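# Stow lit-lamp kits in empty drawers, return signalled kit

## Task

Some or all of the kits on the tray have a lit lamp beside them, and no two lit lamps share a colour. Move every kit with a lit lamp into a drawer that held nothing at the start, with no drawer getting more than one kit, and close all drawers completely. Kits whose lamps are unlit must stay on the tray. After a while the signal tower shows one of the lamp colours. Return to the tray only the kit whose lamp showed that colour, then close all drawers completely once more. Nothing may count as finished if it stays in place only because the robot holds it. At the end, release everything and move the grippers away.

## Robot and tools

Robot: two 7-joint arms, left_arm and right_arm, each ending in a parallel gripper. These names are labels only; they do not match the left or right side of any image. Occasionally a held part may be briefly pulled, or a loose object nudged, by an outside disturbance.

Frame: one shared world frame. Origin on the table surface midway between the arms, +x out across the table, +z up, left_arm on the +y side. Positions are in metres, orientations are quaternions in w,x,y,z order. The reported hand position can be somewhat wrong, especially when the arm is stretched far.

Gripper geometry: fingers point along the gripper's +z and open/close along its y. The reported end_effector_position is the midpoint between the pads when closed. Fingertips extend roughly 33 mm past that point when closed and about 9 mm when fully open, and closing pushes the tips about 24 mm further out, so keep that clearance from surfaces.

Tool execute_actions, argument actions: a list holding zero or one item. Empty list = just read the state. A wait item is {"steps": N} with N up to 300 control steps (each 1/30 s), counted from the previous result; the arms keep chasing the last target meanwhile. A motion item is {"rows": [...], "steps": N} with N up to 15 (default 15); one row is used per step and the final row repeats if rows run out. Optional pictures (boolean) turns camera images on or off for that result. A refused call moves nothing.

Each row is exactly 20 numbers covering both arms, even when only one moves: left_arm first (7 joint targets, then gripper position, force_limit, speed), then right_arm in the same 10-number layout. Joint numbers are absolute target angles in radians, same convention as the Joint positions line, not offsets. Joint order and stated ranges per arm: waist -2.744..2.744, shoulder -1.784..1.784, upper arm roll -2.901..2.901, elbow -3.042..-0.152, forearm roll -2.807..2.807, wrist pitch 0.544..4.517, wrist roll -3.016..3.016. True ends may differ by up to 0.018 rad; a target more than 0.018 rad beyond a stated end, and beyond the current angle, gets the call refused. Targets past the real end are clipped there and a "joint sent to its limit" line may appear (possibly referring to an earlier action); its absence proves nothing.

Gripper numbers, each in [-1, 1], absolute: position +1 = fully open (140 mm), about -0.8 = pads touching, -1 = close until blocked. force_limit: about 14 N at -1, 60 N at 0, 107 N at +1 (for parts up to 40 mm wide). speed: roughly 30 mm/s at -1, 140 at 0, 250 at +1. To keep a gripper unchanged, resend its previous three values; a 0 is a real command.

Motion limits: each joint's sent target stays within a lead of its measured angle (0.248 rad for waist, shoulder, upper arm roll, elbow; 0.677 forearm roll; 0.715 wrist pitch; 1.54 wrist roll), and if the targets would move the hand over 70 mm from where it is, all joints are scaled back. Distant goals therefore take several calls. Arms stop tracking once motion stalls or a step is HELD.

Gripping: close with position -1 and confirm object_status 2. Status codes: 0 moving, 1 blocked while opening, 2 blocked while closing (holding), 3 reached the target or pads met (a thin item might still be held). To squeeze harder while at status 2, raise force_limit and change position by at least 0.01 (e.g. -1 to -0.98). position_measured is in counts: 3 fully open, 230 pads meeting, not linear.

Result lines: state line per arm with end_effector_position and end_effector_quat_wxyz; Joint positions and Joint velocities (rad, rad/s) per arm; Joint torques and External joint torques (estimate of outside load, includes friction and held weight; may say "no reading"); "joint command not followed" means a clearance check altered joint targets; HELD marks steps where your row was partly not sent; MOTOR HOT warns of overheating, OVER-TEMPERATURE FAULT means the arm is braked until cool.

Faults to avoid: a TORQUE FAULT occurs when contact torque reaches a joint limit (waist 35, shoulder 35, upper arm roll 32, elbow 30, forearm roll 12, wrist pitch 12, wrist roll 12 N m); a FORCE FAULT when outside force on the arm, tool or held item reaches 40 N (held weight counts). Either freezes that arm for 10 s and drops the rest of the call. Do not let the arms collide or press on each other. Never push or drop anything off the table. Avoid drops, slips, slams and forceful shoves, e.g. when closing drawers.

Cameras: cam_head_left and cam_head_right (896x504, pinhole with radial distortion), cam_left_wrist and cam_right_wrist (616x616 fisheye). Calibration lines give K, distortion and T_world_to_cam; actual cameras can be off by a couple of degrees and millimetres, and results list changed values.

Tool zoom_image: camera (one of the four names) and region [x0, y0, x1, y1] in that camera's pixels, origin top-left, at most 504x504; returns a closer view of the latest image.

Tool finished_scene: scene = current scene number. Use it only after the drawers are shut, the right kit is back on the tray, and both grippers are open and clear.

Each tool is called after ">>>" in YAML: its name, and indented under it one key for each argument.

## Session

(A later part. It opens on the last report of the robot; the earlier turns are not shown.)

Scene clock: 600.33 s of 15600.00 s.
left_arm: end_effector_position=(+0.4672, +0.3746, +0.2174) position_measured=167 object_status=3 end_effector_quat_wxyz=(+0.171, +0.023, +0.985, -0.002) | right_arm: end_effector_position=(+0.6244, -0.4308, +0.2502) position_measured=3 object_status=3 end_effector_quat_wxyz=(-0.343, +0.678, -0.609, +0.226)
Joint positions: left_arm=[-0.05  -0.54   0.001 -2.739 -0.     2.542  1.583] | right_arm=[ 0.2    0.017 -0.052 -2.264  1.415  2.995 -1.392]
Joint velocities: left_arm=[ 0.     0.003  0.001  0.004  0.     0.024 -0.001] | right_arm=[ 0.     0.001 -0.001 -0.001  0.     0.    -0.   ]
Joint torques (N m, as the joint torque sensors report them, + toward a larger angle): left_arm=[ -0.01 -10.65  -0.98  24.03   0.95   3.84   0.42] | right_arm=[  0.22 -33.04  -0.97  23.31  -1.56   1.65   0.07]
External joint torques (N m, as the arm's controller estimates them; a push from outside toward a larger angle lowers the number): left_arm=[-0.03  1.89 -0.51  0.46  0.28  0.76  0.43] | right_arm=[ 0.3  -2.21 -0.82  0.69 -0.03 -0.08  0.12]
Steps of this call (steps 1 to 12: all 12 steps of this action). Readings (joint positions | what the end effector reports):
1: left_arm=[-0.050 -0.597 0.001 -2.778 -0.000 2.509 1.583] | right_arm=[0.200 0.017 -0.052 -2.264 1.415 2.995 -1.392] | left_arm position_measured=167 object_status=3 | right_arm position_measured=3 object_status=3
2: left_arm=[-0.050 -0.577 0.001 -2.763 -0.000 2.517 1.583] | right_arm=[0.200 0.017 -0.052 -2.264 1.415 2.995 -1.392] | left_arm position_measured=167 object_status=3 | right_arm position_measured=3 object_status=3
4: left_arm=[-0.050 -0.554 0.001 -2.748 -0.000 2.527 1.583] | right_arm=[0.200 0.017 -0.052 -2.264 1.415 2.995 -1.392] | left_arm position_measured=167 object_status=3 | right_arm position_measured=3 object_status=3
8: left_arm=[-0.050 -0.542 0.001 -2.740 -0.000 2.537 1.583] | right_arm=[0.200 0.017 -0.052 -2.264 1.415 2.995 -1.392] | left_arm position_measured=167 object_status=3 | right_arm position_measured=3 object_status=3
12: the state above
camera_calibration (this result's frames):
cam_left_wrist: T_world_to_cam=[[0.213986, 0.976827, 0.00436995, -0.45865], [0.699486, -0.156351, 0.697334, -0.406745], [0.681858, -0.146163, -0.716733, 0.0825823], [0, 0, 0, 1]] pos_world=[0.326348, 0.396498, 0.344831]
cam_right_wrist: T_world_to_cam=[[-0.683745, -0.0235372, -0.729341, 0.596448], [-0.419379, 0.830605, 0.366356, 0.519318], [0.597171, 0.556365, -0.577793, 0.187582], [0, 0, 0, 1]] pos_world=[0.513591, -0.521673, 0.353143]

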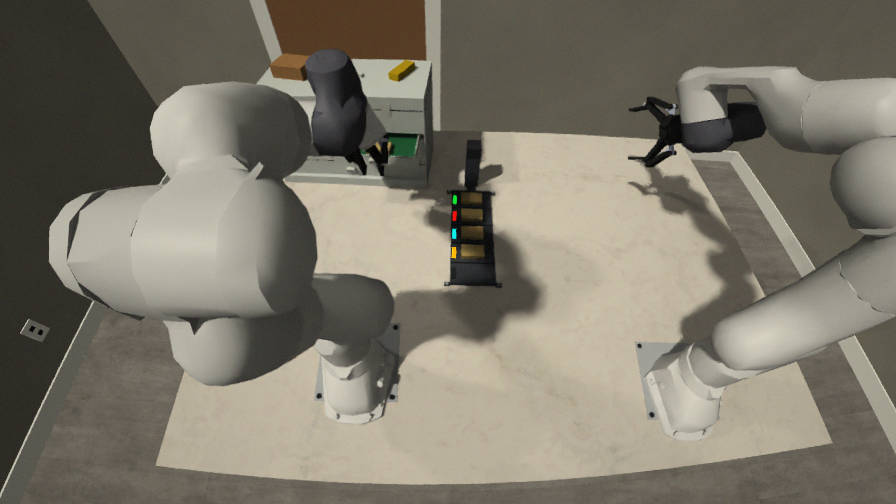

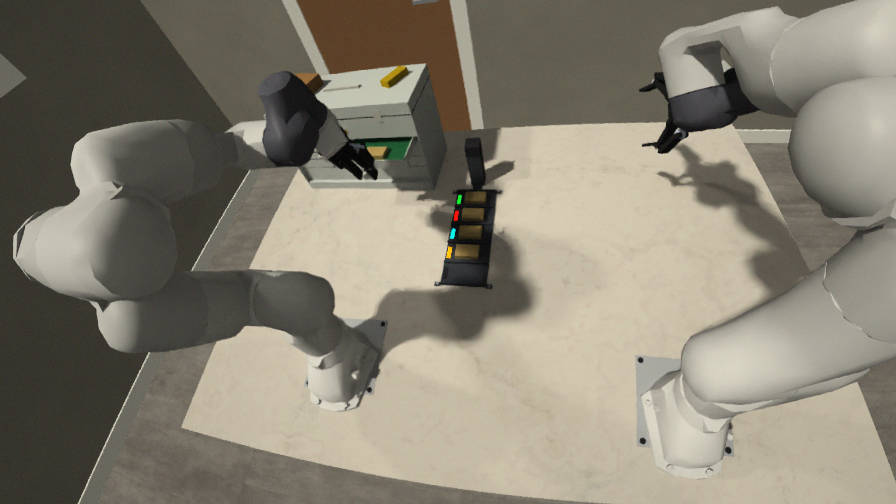

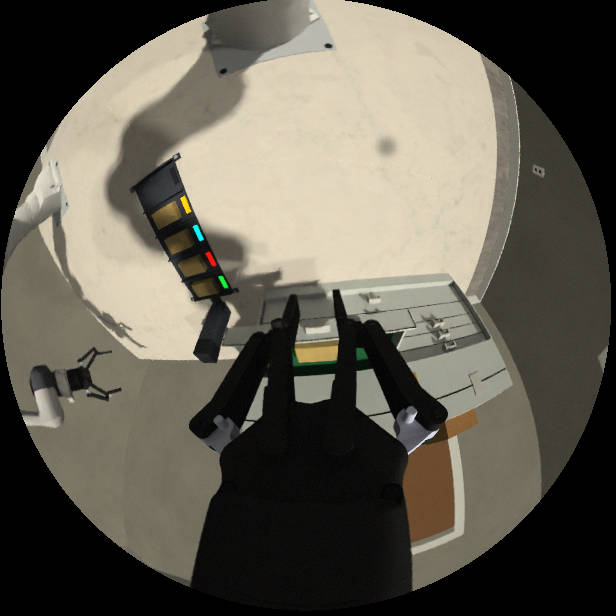

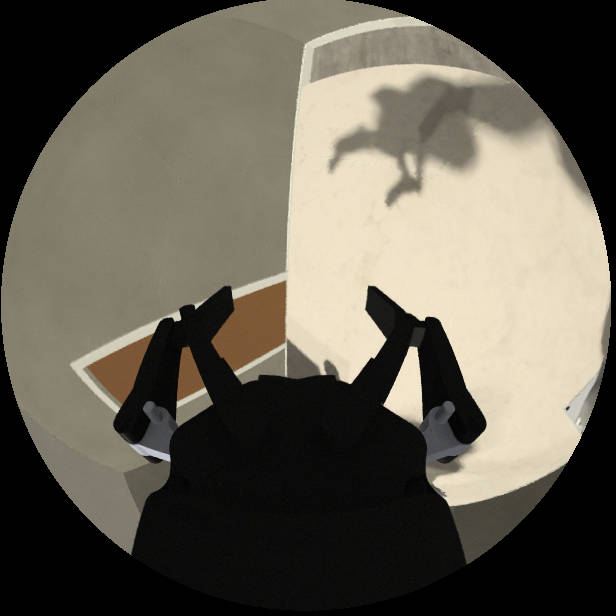

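>>> execute_actions:
  actions:
    - {"rows":[[-0.05,-0.4424,0,-2.6617,0,2.572,1.59,-0.3,0,0,0.2,0.017,-0.05,-2.264,1.415,2.995,-1.392,1,0,0]],"steps":10}
  pictures: false

>>> execute_actions:
  actions:
    - {"rows":[[-0.051,-0.3495,0,-2.5808,0,2.584,1.59,-0.3,0,0,0.2,0.017,-0.05,-2.264,1.415,2.995,-1.392,1,0,0]],"steps":10}
  pictures: false

>>> execute_actions:
  actions:
    - {"rows":[[-0.052,-0.2614,0,-2.4969,0,2.588,1.59,-0.3,0,0,0.2,0.017,-0.05,-2.264,1.415,2.995,-1.392,1,0,0]],"steps":10}
  pictures: false

>>> execute_actions:
  actions:
    - {"rows":[[-0.052,-0.193,0,-2.43,0,2.59,1.59,-0.3,0,0,0.2,0.017,-0.05,-2.264,1.415,2.995,-1.392,1,0,0]],"steps":12}
  pictures: false

>>> execute_actions:
  actions:
    - {"rows":[[-0.051,-0.4424,0,-2.6617,0,2.572,1.59,-0.3,0,0,0.2,0.017,-0.05,-2.264,1.415,2.995,-1.392,1,0,0]],"steps":12}
  pictures: false

>>> execute_actions:
  actions:
    - {"rows":[[-0.051,-0.44,0,-3.017,0,3.0,1.59,-0.3,0,0,0.2,0.017,-0.05,-2.264,1.415,2.995,-1.392,1,0,0]],"steps":15}
  pictures: false

>>> execute_actions:
  actions:
    - {"rows":[[-0.051,-0.212,0,-3.017,0,3.4,1.59,-0.3,0,0,0.2,0.017,-0.05,-2.264,1.415,2.995,-1.392,1,0,0]],"steps":12}
  pictures: false

>>> execute_actions:
  actions:
    - {"rows":[[-0.051,-0.212,0,-3.017,0,3.775,1.59,-0.3,0,0,0.2,0.017,-0.05,-2.264,1.415,2.995,-1.392,1,0,0]],"steps":15}
  pictures: false

>>> execute_actions:
  actions:
    - {"rows":[[-0.051,-0.142,0,-2.942,0,3.765,1.59,-0.3,0,0,0.2,0.017,-0.05,-2.264,1.415,2.995,-1.392,1,0,0]],"steps":15}
  pictures: false

>>> execute_actions:
  actions:
    - {"rows":[[-0.051,-0.0854,0,-2.873,0,3.749,1.59,-0.3,0,0,0.2,0.017,-0.05,-2.264,1.415,2.995,-1.392,1,0,0]],"steps":15}
  pictures: false

>>> execute_actions:
  actions:
    - {"rows":[[-0.051,-0.070,0,-2.854,0,3.746,1.59,-0.3,0,0,0.2,0.017,-0.05,-2.264,1.415,2.995,-1.392,1,0,0]],"steps":15}

>>> zoom_image:
  camera: "cam_left_wrist"
  region: [200, 160, 540, 400]

Scene clock: 639.73 s of 15600.00 s.
left_arm: end_effector_position=(+0.4933, +0.3737, +0.2164) position_measured=167 object_status=3 end_effector_quat_wxyz=(+0.170, +0.023, +0.985, -0.002) | right_arm: end_effector_position=(+0.6244, -0.4308, +0.2502) position_measured=3 object_status=3 end_effector_quat_wxyz=(-0.343, +0.678, -0.609, +0.226)
Joint positions: left_arm=[-0.05  -0.445  0.001 -2.666 -0.     2.562  1.584] | right_arm=[ 0.2    0.017 -0.052 -2.264  1.415  2.995 -1.392]
Joint velocities: left_arm=[ 0.001  0.014  0.     0.013 -0.001  0.008  0.003] | right_arm=[ 0.    -0.     0.     0.     0.001 -0.     0.002]
Joint torques (N m, as the joint torque sensors report them, + toward a larger angle): left_arm=[ -0.25 -12.98  -0.64  24.08   0.88   4.55   0.25] | right_arm=[  0.33 -32.8   -0.41  23.13  -1.54   1.63   0.05]
External joint torques (N m, as the arm's controller estimates them; a push from outside toward a larger angle lowers the number): left_arm=[-0.31  2.93 -0.29  0.58  0.23  1.45  0.26] | right_arm=[ 0.26 -1.92 -0.42  0.46 -0.01 -0.09  0.09]
Steps of this call (steps 1 to 15: the robot went on to your last target; steps 16 to 90: nothing new was sent; then 36.07 s passed at rest; steps 91 to 100: all 10 steps of this action). Readings (joint positions | what the end effector reports):
91: left_arm=[-0.050 -0.520 0.001 -2.720 -0.000 2.548 1.583] | right_arm=[0.200 0.017 -0.052 -2.264 1.415 2.995 -1.392] | left_arm position_measured=167 object_status=3 | right_arm position_measured=3 object_status=3
92: left_arm=[-0.050 -0.494 0.001 -2.699 -0.000 2.552 1.584] | right_arm=[0.200 0.017 -0.052 -2.264 1.415 2.995 -1.392] | left_arm position_measured=167 object_status=3 | right_arm position_measured=3 object_status=3
94: left_arm=[-0.050 -0.463 0.001 -2.678 -0.000 2.557 1.584] | right_arm=[0.200 0.017 -0.052 -2.264 1.415 2.995 -1.392] | left_arm position_measured=167 object_status=3 | right_arm position_measured=3 object_status=3
98: left_arm=[-0.050 -0.447 0.001 -2.667 -0.000 2.562 1.584] | right_arm=[0.200 0.017 -0.052 -2.264 1.415 2.995 -1.392] | left_arm position_measured=167 object_status=3 | right_arm position_measured=3 object_status=3
100: the state above

Scene clock: 640.07 s of 15600.00 s.
left_arm: end_effector_position=(+0.5206, +0.3728, +0.2155) position_measured=167 object_status=3 end_effector_quat_wxyz=(+0.169, +0.024, +0.985, -0.002) | right_arm: end_effector_position=(+0.6244, -0.4308, +0.2502) position_measured=3 object_status=3 end_effector_quat_wxyz=(-0.343, +0.678, -0.609, +0.226)
Joint positions: left_arm=[-0.05  -0.351  0.001 -2.586 -0.     2.574  1.584] | right_arm=[ 0.2    0.017 -0.052 -2.264  1.415  2.995 -1.392]
Joint velocities: left_arm=[-0.001  0.014 -0.001  0.013 -0.     0.006  0.001] | right_arm=[-0.001 -0.    -0.    -0.001 -0.     0.     0.001]
Joint torques (N m, as the joint torque sensors report them, + toward a larger angle): left_arm=[ -1.92 -18.17  -0.51  24.92   1.08   4.61   0.26] | right_arm=[ -0.04 -32.28   0.18  23.02  -1.46   1.64   0.04]
External joint torques (N m, as the arm's controller estimates them; a push from outside toward a larger angle lowers the number): left_arm=[-1.88  0.79 -0.14  1.62  0.43  1.53  0.27] | right_arm=[ 0.06 -1.35  0.34  0.37  0.07 -0.1   0.08]
Steps of this call (steps 1 to 10: all 10 steps of this action). Readings (joint positions | what the end effector reports):
1: left_arm=[-0.050 -0.425 0.001 -2.647 -0.000 2.562 1.584] | right_arm=[0.200 0.017 -0.052 -2.264 1.415 2.995 -1.392] | left_arm position_measured=167 object_status=3 | right_arm position_measured=3 object_status=3
2: left_arm=[-0.050 -0.398 0.001 -2.624 -0.000 2.565 1.584] | right_arm=[0.200 0.017 -0.052 -2.264 1.415 2.995 -1.392] | left_arm position_measured=167 object_status=3 | right_arm position_measured=3 object_status=3
4: left_arm=[-0.050 -0.368 0.001 -2.600 -0.000 2.570 1.584] | right_arm=[0.200 0.017 -0.052 -2.264 1.415 2.995 -1.392] | left_arm position_measured=167 object_status=3 | right_arm position_measured=3 object_status=3
8: left_arm=[-0.050 -0.353 0.001 -2.587 -0.000 2.573 1.584] | right_arm=[0.200 0.017 -0.052 -2.264 1.415 2.995 -1.392] | left_arm position_measured=167 object_status=3 | right_arm position_measured=3 object_status=3
10: the state above

Scene clock: 640.40 s of 15600.00 s.
left_arm: end_effector_position=(+0.5486, +0.3716, +0.2154) position_measured=167 object_status=3 end_effector_quat_wxyz=(+0.169, +0.024, +0.985, -0.002) | right_arm: end_effector_position=(+0.6244, -0.4308, +0.2502) position_measured=3 object_status=3 end_effector_quat_wxyz=(-0.343, +0.678, -0.609, +0.226)
Joint positions: left_arm=[-0.05  -0.263  0.001 -2.502 -0.     2.578  1.585] | right_arm=[ 0.2    0.017 -0.052 -2.264  1.415  2.995 -1.392]
Joint velocities: left_arm=[-0.001  0.015 -0.     0.014 -0.    -0.     0.001] | right_arm=[ 0.     0.001 -0.     0.001 -0.001 -0.     0.   ]
Joint torques (N m, as the joint torque sensors report them, + toward a larger angle): left_arm=[ -1.83 -20.77  -0.87  25.15   1.     4.72   0.26] | right_arm=[ -0.38 -32.46  -0.6   22.91  -1.59   1.6    0.03]
External joint torques (N m, as the arm's controller estimates them; a push from outside toward a larger angle lowers the number): left_arm=[-1.82  1.27 -0.6   1.87  0.36  1.64  0.27] | right_arm=[-0.33 -1.52 -0.49  0.2  -0.06 -0.14  0.07]
Steps of this call (steps 1 to 10: all 10 steps of this action). Readings (joint positions | what the end effector reports):
1: left_arm=[-0.050 -0.332 0.001 -2.566 -0.000 2.572 1.585] | right_arm=[0.200 0.017 -0.052 -2.264 1.415 2.995 -1.392] | left_arm position_measured=167 object_status=3 | right_arm position_measured=3 object_status=3
2: left_arm=[-0.050 -0.307 0.001 -2.543 -0.000 2.574 1.585] | right_arm=[0.200 0.017 -0.052 -2.264 1.415 2.995 -1.392] | left_arm position_measured=167 object_status=3 | right_arm position_measured=3 object_status=3
4: left_arm=[-0.050 -0.279 0.001 -2.517 -0.000 2.577 1.585] | right_arm=[0.200 0.017 -0.052 -2.264 1.415 2.995 -1.392] | left_arm position_measured=167 object_status=3 | right_arm position_measured=3 object_status=3
8: left_arm=[-0.050 -0.265 0.001 -2.504 -0.000 2.578 1.585] | right_arm=[0.200 0.017 -0.052 -2.264 1.415 2.995 -1.392] | left_arm position_measured=167 object_status=3 | right_arm position_measured=3 object_status=3
10: the state above

Scene clock: 640.80 s of 15600.00 s.
left_arm: end_effector_position=(+0.5713, +0.3707, +0.2147) position_measured=167 object_status=3 end_effector_quat_wxyz=(+0.170, +0.024, +0.985, -0.002) | right_arm: end_effector_position=(+0.6244, -0.4308, +0.2502) position_measured=3 object_status=3 end_effector_quat_wxyz=(-0.343, +0.678, -0.609, +0.226)
Joint positions: left_arm=[-0.05  -0.194  0.001 -2.434 -0.     2.581  1.585] | right_arm=[ 0.2    0.017 -0.052 -2.264  1.415  2.995 -1.392]
Joint velocities: left_arm=[ 0.     0.003 -0.     0.004 -0.    -0.    -0.001] | right_arm=[-0.001 -0.001  0.     0.001 -0.     0.001  0.   ]
Joint torques (N m, as the joint torque sensors report them, + toward a larger angle): left_arm=[ -1.41 -23.48  -0.36  25.93   0.96   4.49   0.26] | right_arm=[ -0.3  -32.93  -0.14  23.15  -1.51   1.59   0.05]
External joint torques (N m, as the arm's controller estimates them; a push from outside toward a larger angle lowers the number): left_arm=[-1.4   0.93 -0.16  2.61  0.32  1.4   0.27] | right_arm=[-0.25 -1.93 -0.03  0.41  0.03 -0.15  0.1 ]
Steps of this call (steps 1 to 12: all 12 steps of this action). Readings (joint positions | what the end effector reports):
1: left_arm=[-0.050 -0.248 0.001 -2.486 -0.000 2.577 1.585] | right_arm=[0.200 0.017 -0.052 -2.264 1.415 2.995 -1.392] | left_arm position_measured=167 object_status=3 | right_arm position_measured=3 object_status=3
2: left_arm=[-0.050 -0.229 0.001 -2.468 -0.000 2.578 1.585] | right_arm=[0.200 0.017 -0.052 -2.264 1.415 2.995 -1.392] | left_arm position_measured=167 object_status=3 | right_arm position_measured=3 object_status=3
4: left_arm=[-0.050 -0.207 0.001 -2.447 -0.000 2.580 1.585] | right_arm=[0.200 0.017 -0.052 -2.264 1.415 2.995 -1.392] | left_arm position_measured=167 object_status=3 | right_arm position_measured=3 object_status=3
8: left_arm=[-0.050 -0.196 0.001 -2.436 -0.000 2.581 1.585] | right_arm=[0.200 0.017 -0.052 -2.264 1.415 2.995 -1.392] | left_arm position_measured=167 object_status=3 | right_arm position_measured=3 object_status=3
12: the state above

Scene clock: 641.20 s of 15600.00 s.
left_arm: end_effector_position=(+0.4995, +0.3730, +0.2203) position_measured=167 object_status=3 end_effector_quat_wxyz=(+0.178, +0.025, +0.984, -0.002) | right_arm: end_effector_position=(+0.6244, -0.4308, +0.2502) position_measured=3 object_status=3 end_effector_quat_wxyz=(-0.343, +0.678, -0.609, +0.226)
Joint positions: left_arm=[-0.051 -0.44   0.001 -2.659  0.     2.576  1.585] | right_arm=[ 0.2    0.017 -0.052 -2.264  1.415  2.995 -1.392]
Joint velocities: left_arm=[-0.    -0.006 -0.001 -0.024  0.001 -0.003  0.001] | right_arm=[ 0.     0.    -0.001  0.001  0.001 -0.001  0.   ]
Joint torques (N m, as the joint torque sensors report them, + toward a larger angle): left_arm=[ -1.4  -16.98  -0.23  22.28   0.89   2.64   0.35] | right_arm=[  0.1  -32.67  -0.23  23.37  -1.58   1.65   0.03]
External joint torques (N m, as the arm's controller estimates them; a push from outside toward a larger angle lowers the number): left_arm=[-1.37 -1.01  0.22 -1.54  0.22 -0.53  0.36] | right_arm=[ 0.12 -1.79 -0.15  0.7  -0.04 -0.08  0.07]
Steps of this call (steps 1 to 12: all 12 steps of this action). Readings (joint positions | what the end effector reports):
1: left_arm=[-0.051 -0.238 0.001 -2.487 0.000 2.584 1.585] | right_arm=[0.200 0.017 -0.052 -2.264 1.415 2.995 -1.392] | left_arm position_measured=167 object_status=3 | right_arm position_measured=3 object_status=3
2: left_arm=[-0.051 -0.304 0.001 -2.551 0.000 2.580 1.585] | right_arm=[0.200 0.017 -0.052 -2.264 1.415 2.995 -1.392] | left_arm position_measured=167 object_status=3 | right_arm position_measured=3 object_status=3
4: left_arm=[-0.051 -0.389 0.001 -2.616 0.000 2.577 1.585] | right_arm=[0.200 0.017 -0.052 -2.264 1.415 2.995 -1.392] | left_arm position_measured=167 object_status=3 | right_arm position_measured=3 object_status=3
8: left_arm=[-0.051 -0.436 0.001 -2.651 0.000 2.577 1.585] | right_arm=[0.200 0.017 -0.052 -2.264 1.415 2.995 -1.392] | left_arm position_measured=167 object_status=3 | right_arm position_measured=3 object_status=3
12: the state above

Scene clock: 641.70 s of 15600.00 s.
left_arm: end_effector_position=(+0.4293, +0.3755, +0.1137) position_measured=167 object_status=3 end_effector_quat_wxyz=(+0.196, +0.025, +0.980, -0.002) | right_arm: end_effector_position=(+0.6244, -0.4308, +0.2502) position_measured=3 object_status=3 end_effector_quat_wxyz=(-0.343, +0.678, -0.609, +0.226)
Joint positions: left_arm=[-0.051 -0.438  0.    -3.015  0.     2.972  1.585] | right_arm=[ 0.2    0.017 -0.052 -2.264  1.415  2.995 -1.392]
Joint velocities: left_arm=[ 0.    -0.004  0.002 -0.001 -0.002  0.148 -0.   ] | right_arm=[-0.    -0.001  0.001  0.     0.001  0.    -0.001]
Joint torques (N m, as the joint torque sensors report them, + toward a larger angle): left_arm=[ -0.9  -12.9   -0.77  17.81   0.5    3.9    0.34] | right_arm=[  0.62 -32.77   0.05  23.26  -1.58   1.65   0.02]
External joint torques (N m, as the arm's controller estimates them; a push from outside toward a larger angle lowers the number): left_arm=[-0.93 -1.24 -0.41 -1.4   0.07  0.81  0.35] | right_arm=[ 0.59 -1.77  0.08  0.52 -0.04 -0.08  0.06]
Steps of this call (steps 1 to 15: all 15 steps of this action). Readings (joint positions | what the end effector reports):
1: left_arm=[-0.051 -0.450 0.000 -2.707 0.000 2.653 1.585] | right_arm=[0.200 0.017 -0.052 -2.264 1.415 2.995 -1.392] | left_arm position_measured=167 object_status=3 | right_arm position_measured=3 object_status=3
2: left_arm=[-0.051 -0.454 0.000 -2.778 0.000 2.719 1.585] | right_arm=[0.200 0.017 -0.052 -2.264 1.415 2.995 -1.392] | left_arm position_measured=167 object_status=3 | right_arm position_measured=3 object_status=3
4: left_arm=[-0.051 -0.445 0.000 -2.903 0.000 2.800 1.585] | right_arm=[0.200 0.017 -0.052 -2.264 1.415 2.995 -1.392] | left_arm position_measured=167 object_status=3 | right_arm position_measured=3 object_status=3
8: left_arm=[-0.051 -0.434 0.000 -3.008 0.000 2.900 1.585] | right_arm=[0.200 0.017 -0.052 -2.264 1.415 2.995 -1.392] | left_arm position_measured=167 object_status=3 | right_arm position_measured=3 object_status=3
15: the state above

Scene clock: 642.10 s of 15600.00 s.
left_arm: end_effector_position=(+0.4699, +0.3741, +0.0993) position_measured=167 object_status=3 end_effector_quat_wxyz=(+0.272, +0.024, +0.962, -0.003) | right_arm: end_effector_position=(+0.6244, -0.4308, +0.2502) position_measured=3 object_status=3 end_effector_quat_wxyz=(-0.343, +0.678, -0.609, +0.226)
Joint positions: left_arm=[-0.051 -0.215  0.001 -3.018  0.     3.355  1.585] | right_arm=[ 0.2    0.017 -0.052 -2.264  1.415  2.995 -1.392]
Joint velocities: left_arm=[ 0.     0.007  0.     0.004  0.     0.247 -0.001] | right_arm=[-0.001  0.001 -0.002  0.     0.001 -0.    -0.001]
Joint torques (N m, as the joint torque sensors report them, + toward a larger angle): left_arm=[ -0.79 -14.4   -0.42  16.28   0.46   4.04   0.32] | right_arm=[  0.36 -32.72  -0.18  23.31  -1.54   1.61   0.  ]
External joint torques (N m, as the arm's controller estimates them; a push from outside toward a larger angle lowers the number): left_arm=[-0.76  1.56 -0.19  0.72  0.19  0.83  0.34] | right_arm=[ 0.42 -1.84 -0.05  0.66 -0.01 -0.13  0.04]
Steps of this call (steps 1 to 12: all 12 steps of this action). Readings (joint positions | what the end effector reports):
1: left_arm=[-0.051 -0.394 0.001 -3.009 0.000 3.044 1.585] | right_arm=[0.200 0.017 -0.052 -2.264 1.415 2.995 -1.392] | left_arm position_measured=167 object_status=3 | right_arm position_measured=3 object_status=3
2: left_arm=[-0.051 -0.333 0.001 -3.006 0.000 3.109 1.585] | right_arm=[0.200 0.017 -0.052 -2.264 1.415 2.995 -1.392] | left_arm position_measured=167 object_status=3 | right_arm position_measured=3 object_status=3
4: left_arm=[-0.051 -0.257 0.001 -3.015 0.000 3.201 1.585] | right_arm=[0.200 0.017 -0.052 -2.264 1.415 2.995 -1.392] | left_arm position_measured=167 object_status=3 | right_arm position_measured=3 object_status=3
8: left_arm=[-0.051 -0.218 0.001 -3.020 0.000 3.306 1.585] | right_arm=[0.200 0.017 -0.052 -2.264 1.415 2.995 -1.392] | left_arm position_measured=167 object_status=3 | right_arm position_measured=3 object_status=3
12: the state above

Scene clock: 642.60 s of 15600.00 s.
left_arm: end_effector_position=(+0.5367, +0.3717, +0.2055) position_measured=167 object_status=3 end_effector_quat_wxyz=(+0.450, +0.022, +0.893, -0.005) | right_arm: end_effector_position=(+0.6244, -0.4308, +0.2502) position_measured=3 object_status=3 end_effector_quat_wxyz=(-0.343, +0.678, -0.609, +0.226)
Joint positions: left_arm=[-0.051 -0.213  0.001 -3.018  0.     3.738  1.585] | right_arm=[ 0.2    0.017 -0.052 -2.264  1.415  2.995 -1.392]
Joint velocities: left_arm=[ 0.     0.     0.    -0.     0.001  0.199 -0.   ] | right_arm=[-0.    -0.    -0.    -0.001  0.001  0.001  0.001]
Joint torques (N m, as the joint torque sensors report them, + toward a larger angle): left_arm=[ -0.69 -15.23   0.17  16.35   0.52   4.08   0.39] | right_arm=[ -0.02 -32.66   0.5   23.07  -1.6    1.67   0.04]
External joint torques (N m, as the arm's controller estimates them; a push from outside toward a larger angle lowers the number): left_arm=[-0.71  0.76  0.36  0.63  0.25  0.79  0.41] | right_arm=[ 0.07 -1.78  0.65  0.43 -0.07 -0.07  0.08]
Steps of this call (steps 1 to 15: all 15 steps of this action). Readings (joint positions | what the end effector reports):
1: left_arm=[-0.051 -0.213 0.001 -3.020 0.000 3.389 1.585] | right_arm=[0.200 0.017 -0.052 -2.264 1.415 2.995 -1.392] | left_arm position_measured=167 object_status=3 | right_arm position_measured=3 object_status=3
2: left_arm=[-0.051 -0.213 0.001 -3.020 0.000 3.426 1.585] | right_arm=[0.200 0.017 -0.052 -2.264 1.415 2.995 -1.392] | left_arm position_measured=167 object_status=3 | right_arm position_measured=3 object_status=3
4: left_arm=[-0.051 -0.213 0.001 -3.019 0.000 3.499 1.585] | right_arm=[0.200 0.017 -0.052 -2.264 1.415 2.995 -1.392] | left_arm position_measured=167 object_status=3 | right_arm position_measured=3 object_status=3
8: left_arm=[-0.051 -0.213 0.001 -3.018 0.000 3.638 1.585] | right_arm=[0.200 0.017 -0.052 -2.264 1.415 2.995 -1.392] | left_arm position_measured=167 object_status=3 | right_arm position_measured=3 object_status=3
15: the state above

Scene clock: 643.10 s of 15600.00 s.
left_arm: end_effector_position=(+0.5627, +0.3708, +0.2112) position_measured=167 object_status=3 end_effector_quat_wxyz=(+0.460, +0.022, +0.888, -0.005) | right_arm: end_effector_position=(+0.6244, -0.4308, +0.2502) position_measured=3 object_status=3 end_effector_quat_wxyz=(-0.343, +0.678, -0.609, +0.226)
Joint positions: left_arm=[-0.051 -0.144  0.001 -2.945 -0.     3.758  1.585] | right_arm=[ 0.2    0.017 -0.052 -2.264  1.415  2.995 -1.392]
Joint velocities: left_arm=[ 0.     0.001  0.001 -0.001 -0.001  0.003  0.   ] | right_arm=[-0.001  0.001 -0.001 -0.002 -0.001 -0.    -0.   ]
Joint torques (N m, as the joint torque sensors report them, + toward a larger angle): left_arm=[ -0.89 -17.97  -0.63  18.13   0.41   4.68   0.26] | right_arm=[  0.04 -32.29  -0.32  23.25  -1.56   1.65   0.06]
External joint torques (N m, as the arm's controller estimates them; a push from outside toward a larger angle lowers the number): left_arm=[-0.93  0.8  -0.53  2.19  0.15  1.29  0.29] | right_arm=[ 0.13 -1.47 -0.17  0.65 -0.04 -0.08  0.1 ]
Steps of this call (steps 1 to 15: all 15 steps of this action). Readings (joint positions | what the end effector reports):
1: left_arm=[-0.051 -0.198 0.001 -3.001 -0.000 3.743 1.585] | right_arm=[0.200 0.017 -0.052 -2.264 1.415 2.995 -1.392] | left_arm position_measured=167 object_status=3 | right_arm position_measured=3 object_status=3
2: left_arm=[-0.051 -0.178 0.001 -2.980 -0.000 3.746 1.585] | right_arm=[0.200 0.017 -0.052 -2.264 1.415 2.995 -1.392] | left_arm position_measured=167 object_status=3 | right_arm position_measured=3 object_status=3
4: left_arm=[-0.051 -0.158 0.001 -2.958 -0.000 3.751 1.585] | right_arm=[0.200 0.017 -0.052 -2.264 1.415 2.995 -1.392] | left_arm position_measured=167 object_status=3 | right_arm position_measured=3 object_status=3
8: left_arm=[-0.051 -0.146 0.001 -2.947 -0.000 3.756 1.585] | right_arm=[0.200 0.017 -0.052 -2.264 1.415 2.995 -1.392] | left_arm position_measured=167 object_status=3 | right_arm position_measured=3 object_status=3
15: the state above

Scene clock: 643.60 s of 15600.00 s.
left_arm: end_effector_position=(+0.5855, +0.3700, +0.2124) position_measured=167 object_status=3 end_effector_quat_wxyz=(+0.462, +0.022, +0.887, -0.005) | right_arm: end_effector_position=(+0.6244, -0.4308, +0.2502) position_measured=3 object_status=3 end_effector_quat_wxyz=(-0.343, +0.678, -0.609, +0.226)
Joint positions: left_arm=[-0.051 -0.087  0.001 -2.877 -0.     3.751  1.585] | right_arm=[ 0.2    0.017 -0.052 -2.264  1.415  2.995 -1.392]
Joint velocities: left_arm=[ 0.001  0.     0.001  0.001 -0.001 -0.001  0.001] | right_arm=[-0.     0.001 -0.001  0.     0.    -0.    -0.001]
Joint torques (N m, as the joint torque sensors report them, + toward a larger angle): left_arm=[ -0.1  -19.84   0.22  17.94   0.56   3.3    0.22] | right_arm=[  0.12 -33.01   0.31  22.94  -1.53   1.63   0.07]
External joint torques (N m, as the arm's controller estimates them; a push from outside toward a larger angle lowers the number): left_arm=[-0.16  1.13  0.25  1.79  0.29 -0.09  0.25] | right_arm=[ 0.08 -2.08  0.33  0.27  0.01 -0.09  0.11]
Steps of this call (steps 1 to 15: all 15 steps of this action). Readings (joint positions | what the end effector reports):
1: left_arm=[-0.051 -0.131 0.001 -2.931 -0.000 3.757 1.585] | right_arm=[0.200 0.017 -0.052 -2.264 1.415 2.995 -1.392] | left_arm position_measured=167 object_status=3 | right_arm position_measured=3 object_status=3
2: left_arm=[-0.051 -0.114 0.001 -2.912 -0.000 3.755 1.585] | right_arm=[0.200 0.017 -0.052 -2.264 1.415 2.995 -1.392] | left_arm position_measured=167 object_status=3 | right_arm position_measured=3 object_status=3
4: left_arm=[-0.051 -0.097 0.001 -2.890 -0.000 3.753 1.585] | right_arm=[0.200 0.017 -0.052 -2.264 1.415 2.995 -1.392] | left_arm position_measured=167 object_status=3 | right_arm position_measured=3 object_status=3
8: left_arm=[-0.051 -0.088 0.001 -2.879 -0.000 3.751 1.585] | right_arm=[0.200 0.017 -0.052 -2.264 1.415 2.995 -1.392] | left_arm position_measured=167 object_status=3 | right_arm position_measured=3 object_status=3
15: the state above

Scene clock: 644.10 s of 15600.00 s.
left_arm: end_effector_position=(+0.5904, +0.3697, +0.2122) position_measured=167 object_status=3 end_effector_quat_wxyz=(+0.462, +0.023, +0.887, -0.005) | right_arm: end_effector_position=(+0.6244, -0.4308, +0.2502) position_measured=3 object_status=3 end_effector_quat_wxyz=(-0.343, +0.678, -0.609, +0.226)
Joint positions: left_arm=[-0.051 -0.074  0.001 -2.862  0.     3.749  1.586] | right_arm=[ 0.2    0.017 -0.052 -2.264  1.415  2.995 -1.392]
Joint velocities: left_arm=[-0.001 -0.    -0.    -0.     0.001  0.     0.   ] | right_arm=[-0.001  0.001  0.     0.    -0.     0.001 -0.001]
Joint torques (N m, as the joint torque sensors report them, + toward a larger angle): left_arm=[ -0.6  -18.61   0.11  20.8    0.45   3.04   0.36] | right_arm=[  0.53 -32.41   0.37  22.93  -1.58   1.66   0.05]
External joint torques (N m, as the arm's controller estimates them; a push from outside toward a larger angle lowers the number): left_arm=[-0.6   2.89  0.18  4.53  0.17 -0.36  0.38] | right_arm=[ 0.5  -1.52  0.4   0.25 -0.04 -0.07  0.09]
Steps of this call (steps 1 to 15: all 15 steps of this action). Readings (joint positions | what the end effector reports):
1: left_arm=[-0.051 -0.083 0.001 -2.873 -0.000 3.750 1.585] | right_arm=[0.200 0.017 -0.052 -2.264 1.415 2.995 -1.392] | left_arm position_measured=167 object_status=3 | right_arm position_measured=3 object_status=3
2: left_arm=[-0.051 -0.079 0.001 -2.867 -0.000 3.750 1.585] | right_arm=[0.200 0.017 -0.052 -2.264 1.415 2.995 -1.392] | left_arm position_measured=167 object_status=3 | right_arm position_measured=3 object_status=3
4: left_arm=[-0.051 -0.075 0.001 -2.863 0.000 3.749 1.585] | right_arm=[0.200 0.017 -0.052 -2.264 1.415 2.995 -1.392] | left_arm position_measured=167 object_status=3 | right_arm position_measured=3 object_status=3
8: left_arm=[-0.051 -0.074 0.001 -2.862 0.000 3.749 1.585] | right_arm=[0.200 0.017 -0.052 -2.264 1.415 2.995 -1.392] | left_arm position_measured=167 object_status=3 | right_arm position_measured=3 object_status=3
15: the state above
camera_calibration (this result's frames):
cam_left_wrist: T_world_to_cam=[[0.18052, 0.977379, 0.110197, -0.483106], [0.165667, -0.140651, 0.9761, -0.239819], [0.969519, -0.15795, -0.18731, -0.28362], [0, 0, 0, 1]] pos_world=[0.401915, 0.393649, 0.234199]
cam_right_wrist: T_world_to_cam=[[-0.683745, -0.0235495, -0.729341, 0.596442], [-0.419394, 0.830597, 0.366356, 0.519313], [0.597161, 0.556376, -0.577793, 0.187586], [0, 0, 0, 1]] pos_world=[0.513592, -0.521663, 0.353143]

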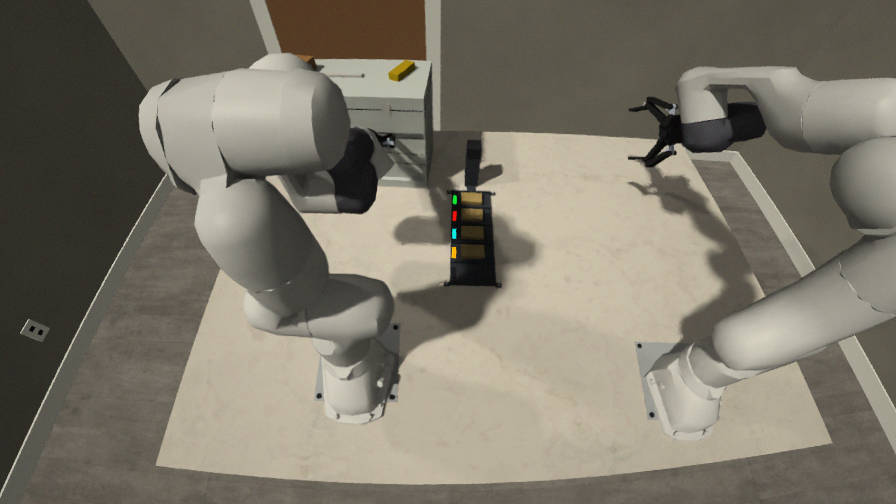

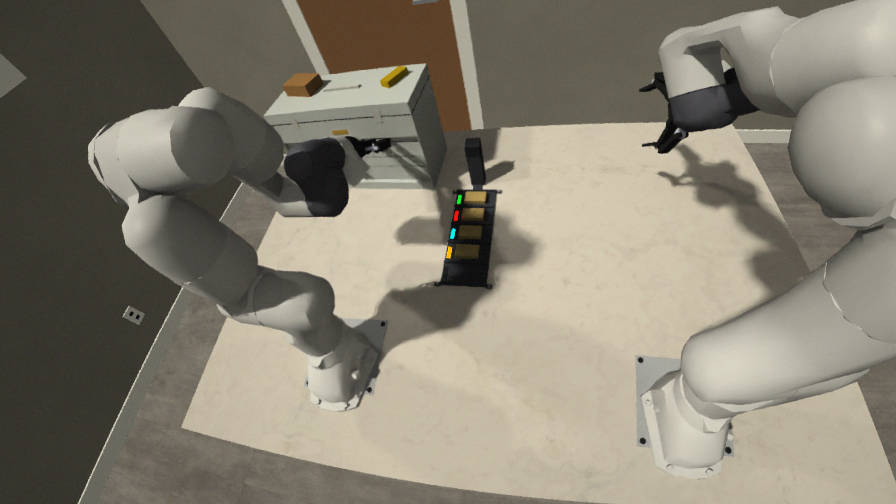

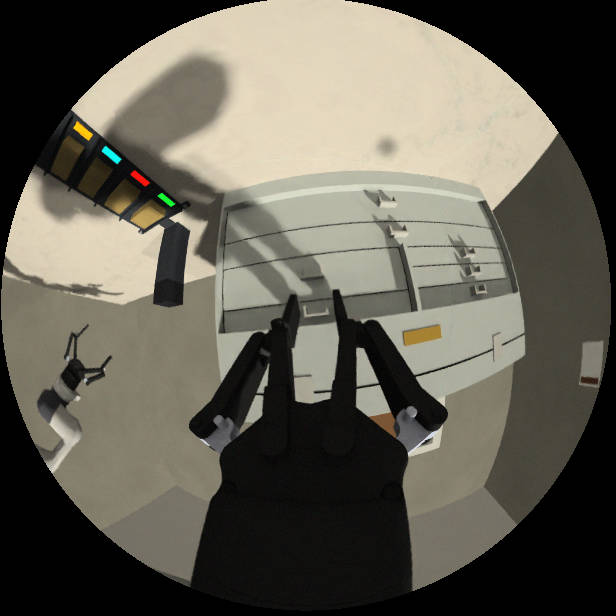

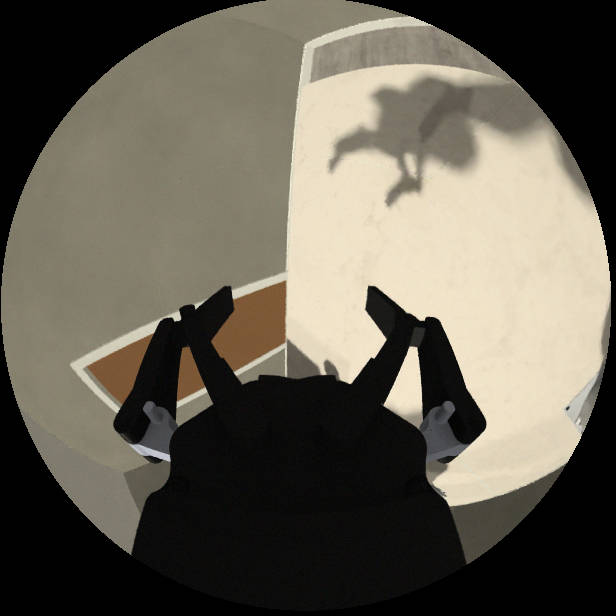

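Region (200, 160, 540, 400) of cam_left_wrist's 616x616 image, scaled by 1.482, with more detail than that image has; it fills the top 356 rows of this view, and the rest is white.

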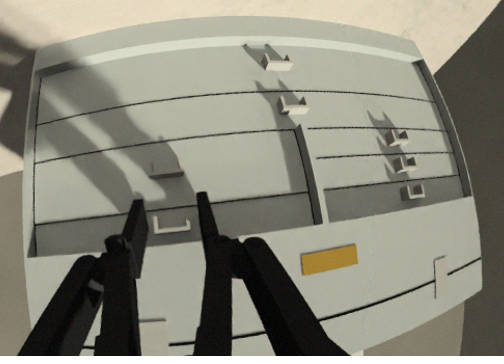

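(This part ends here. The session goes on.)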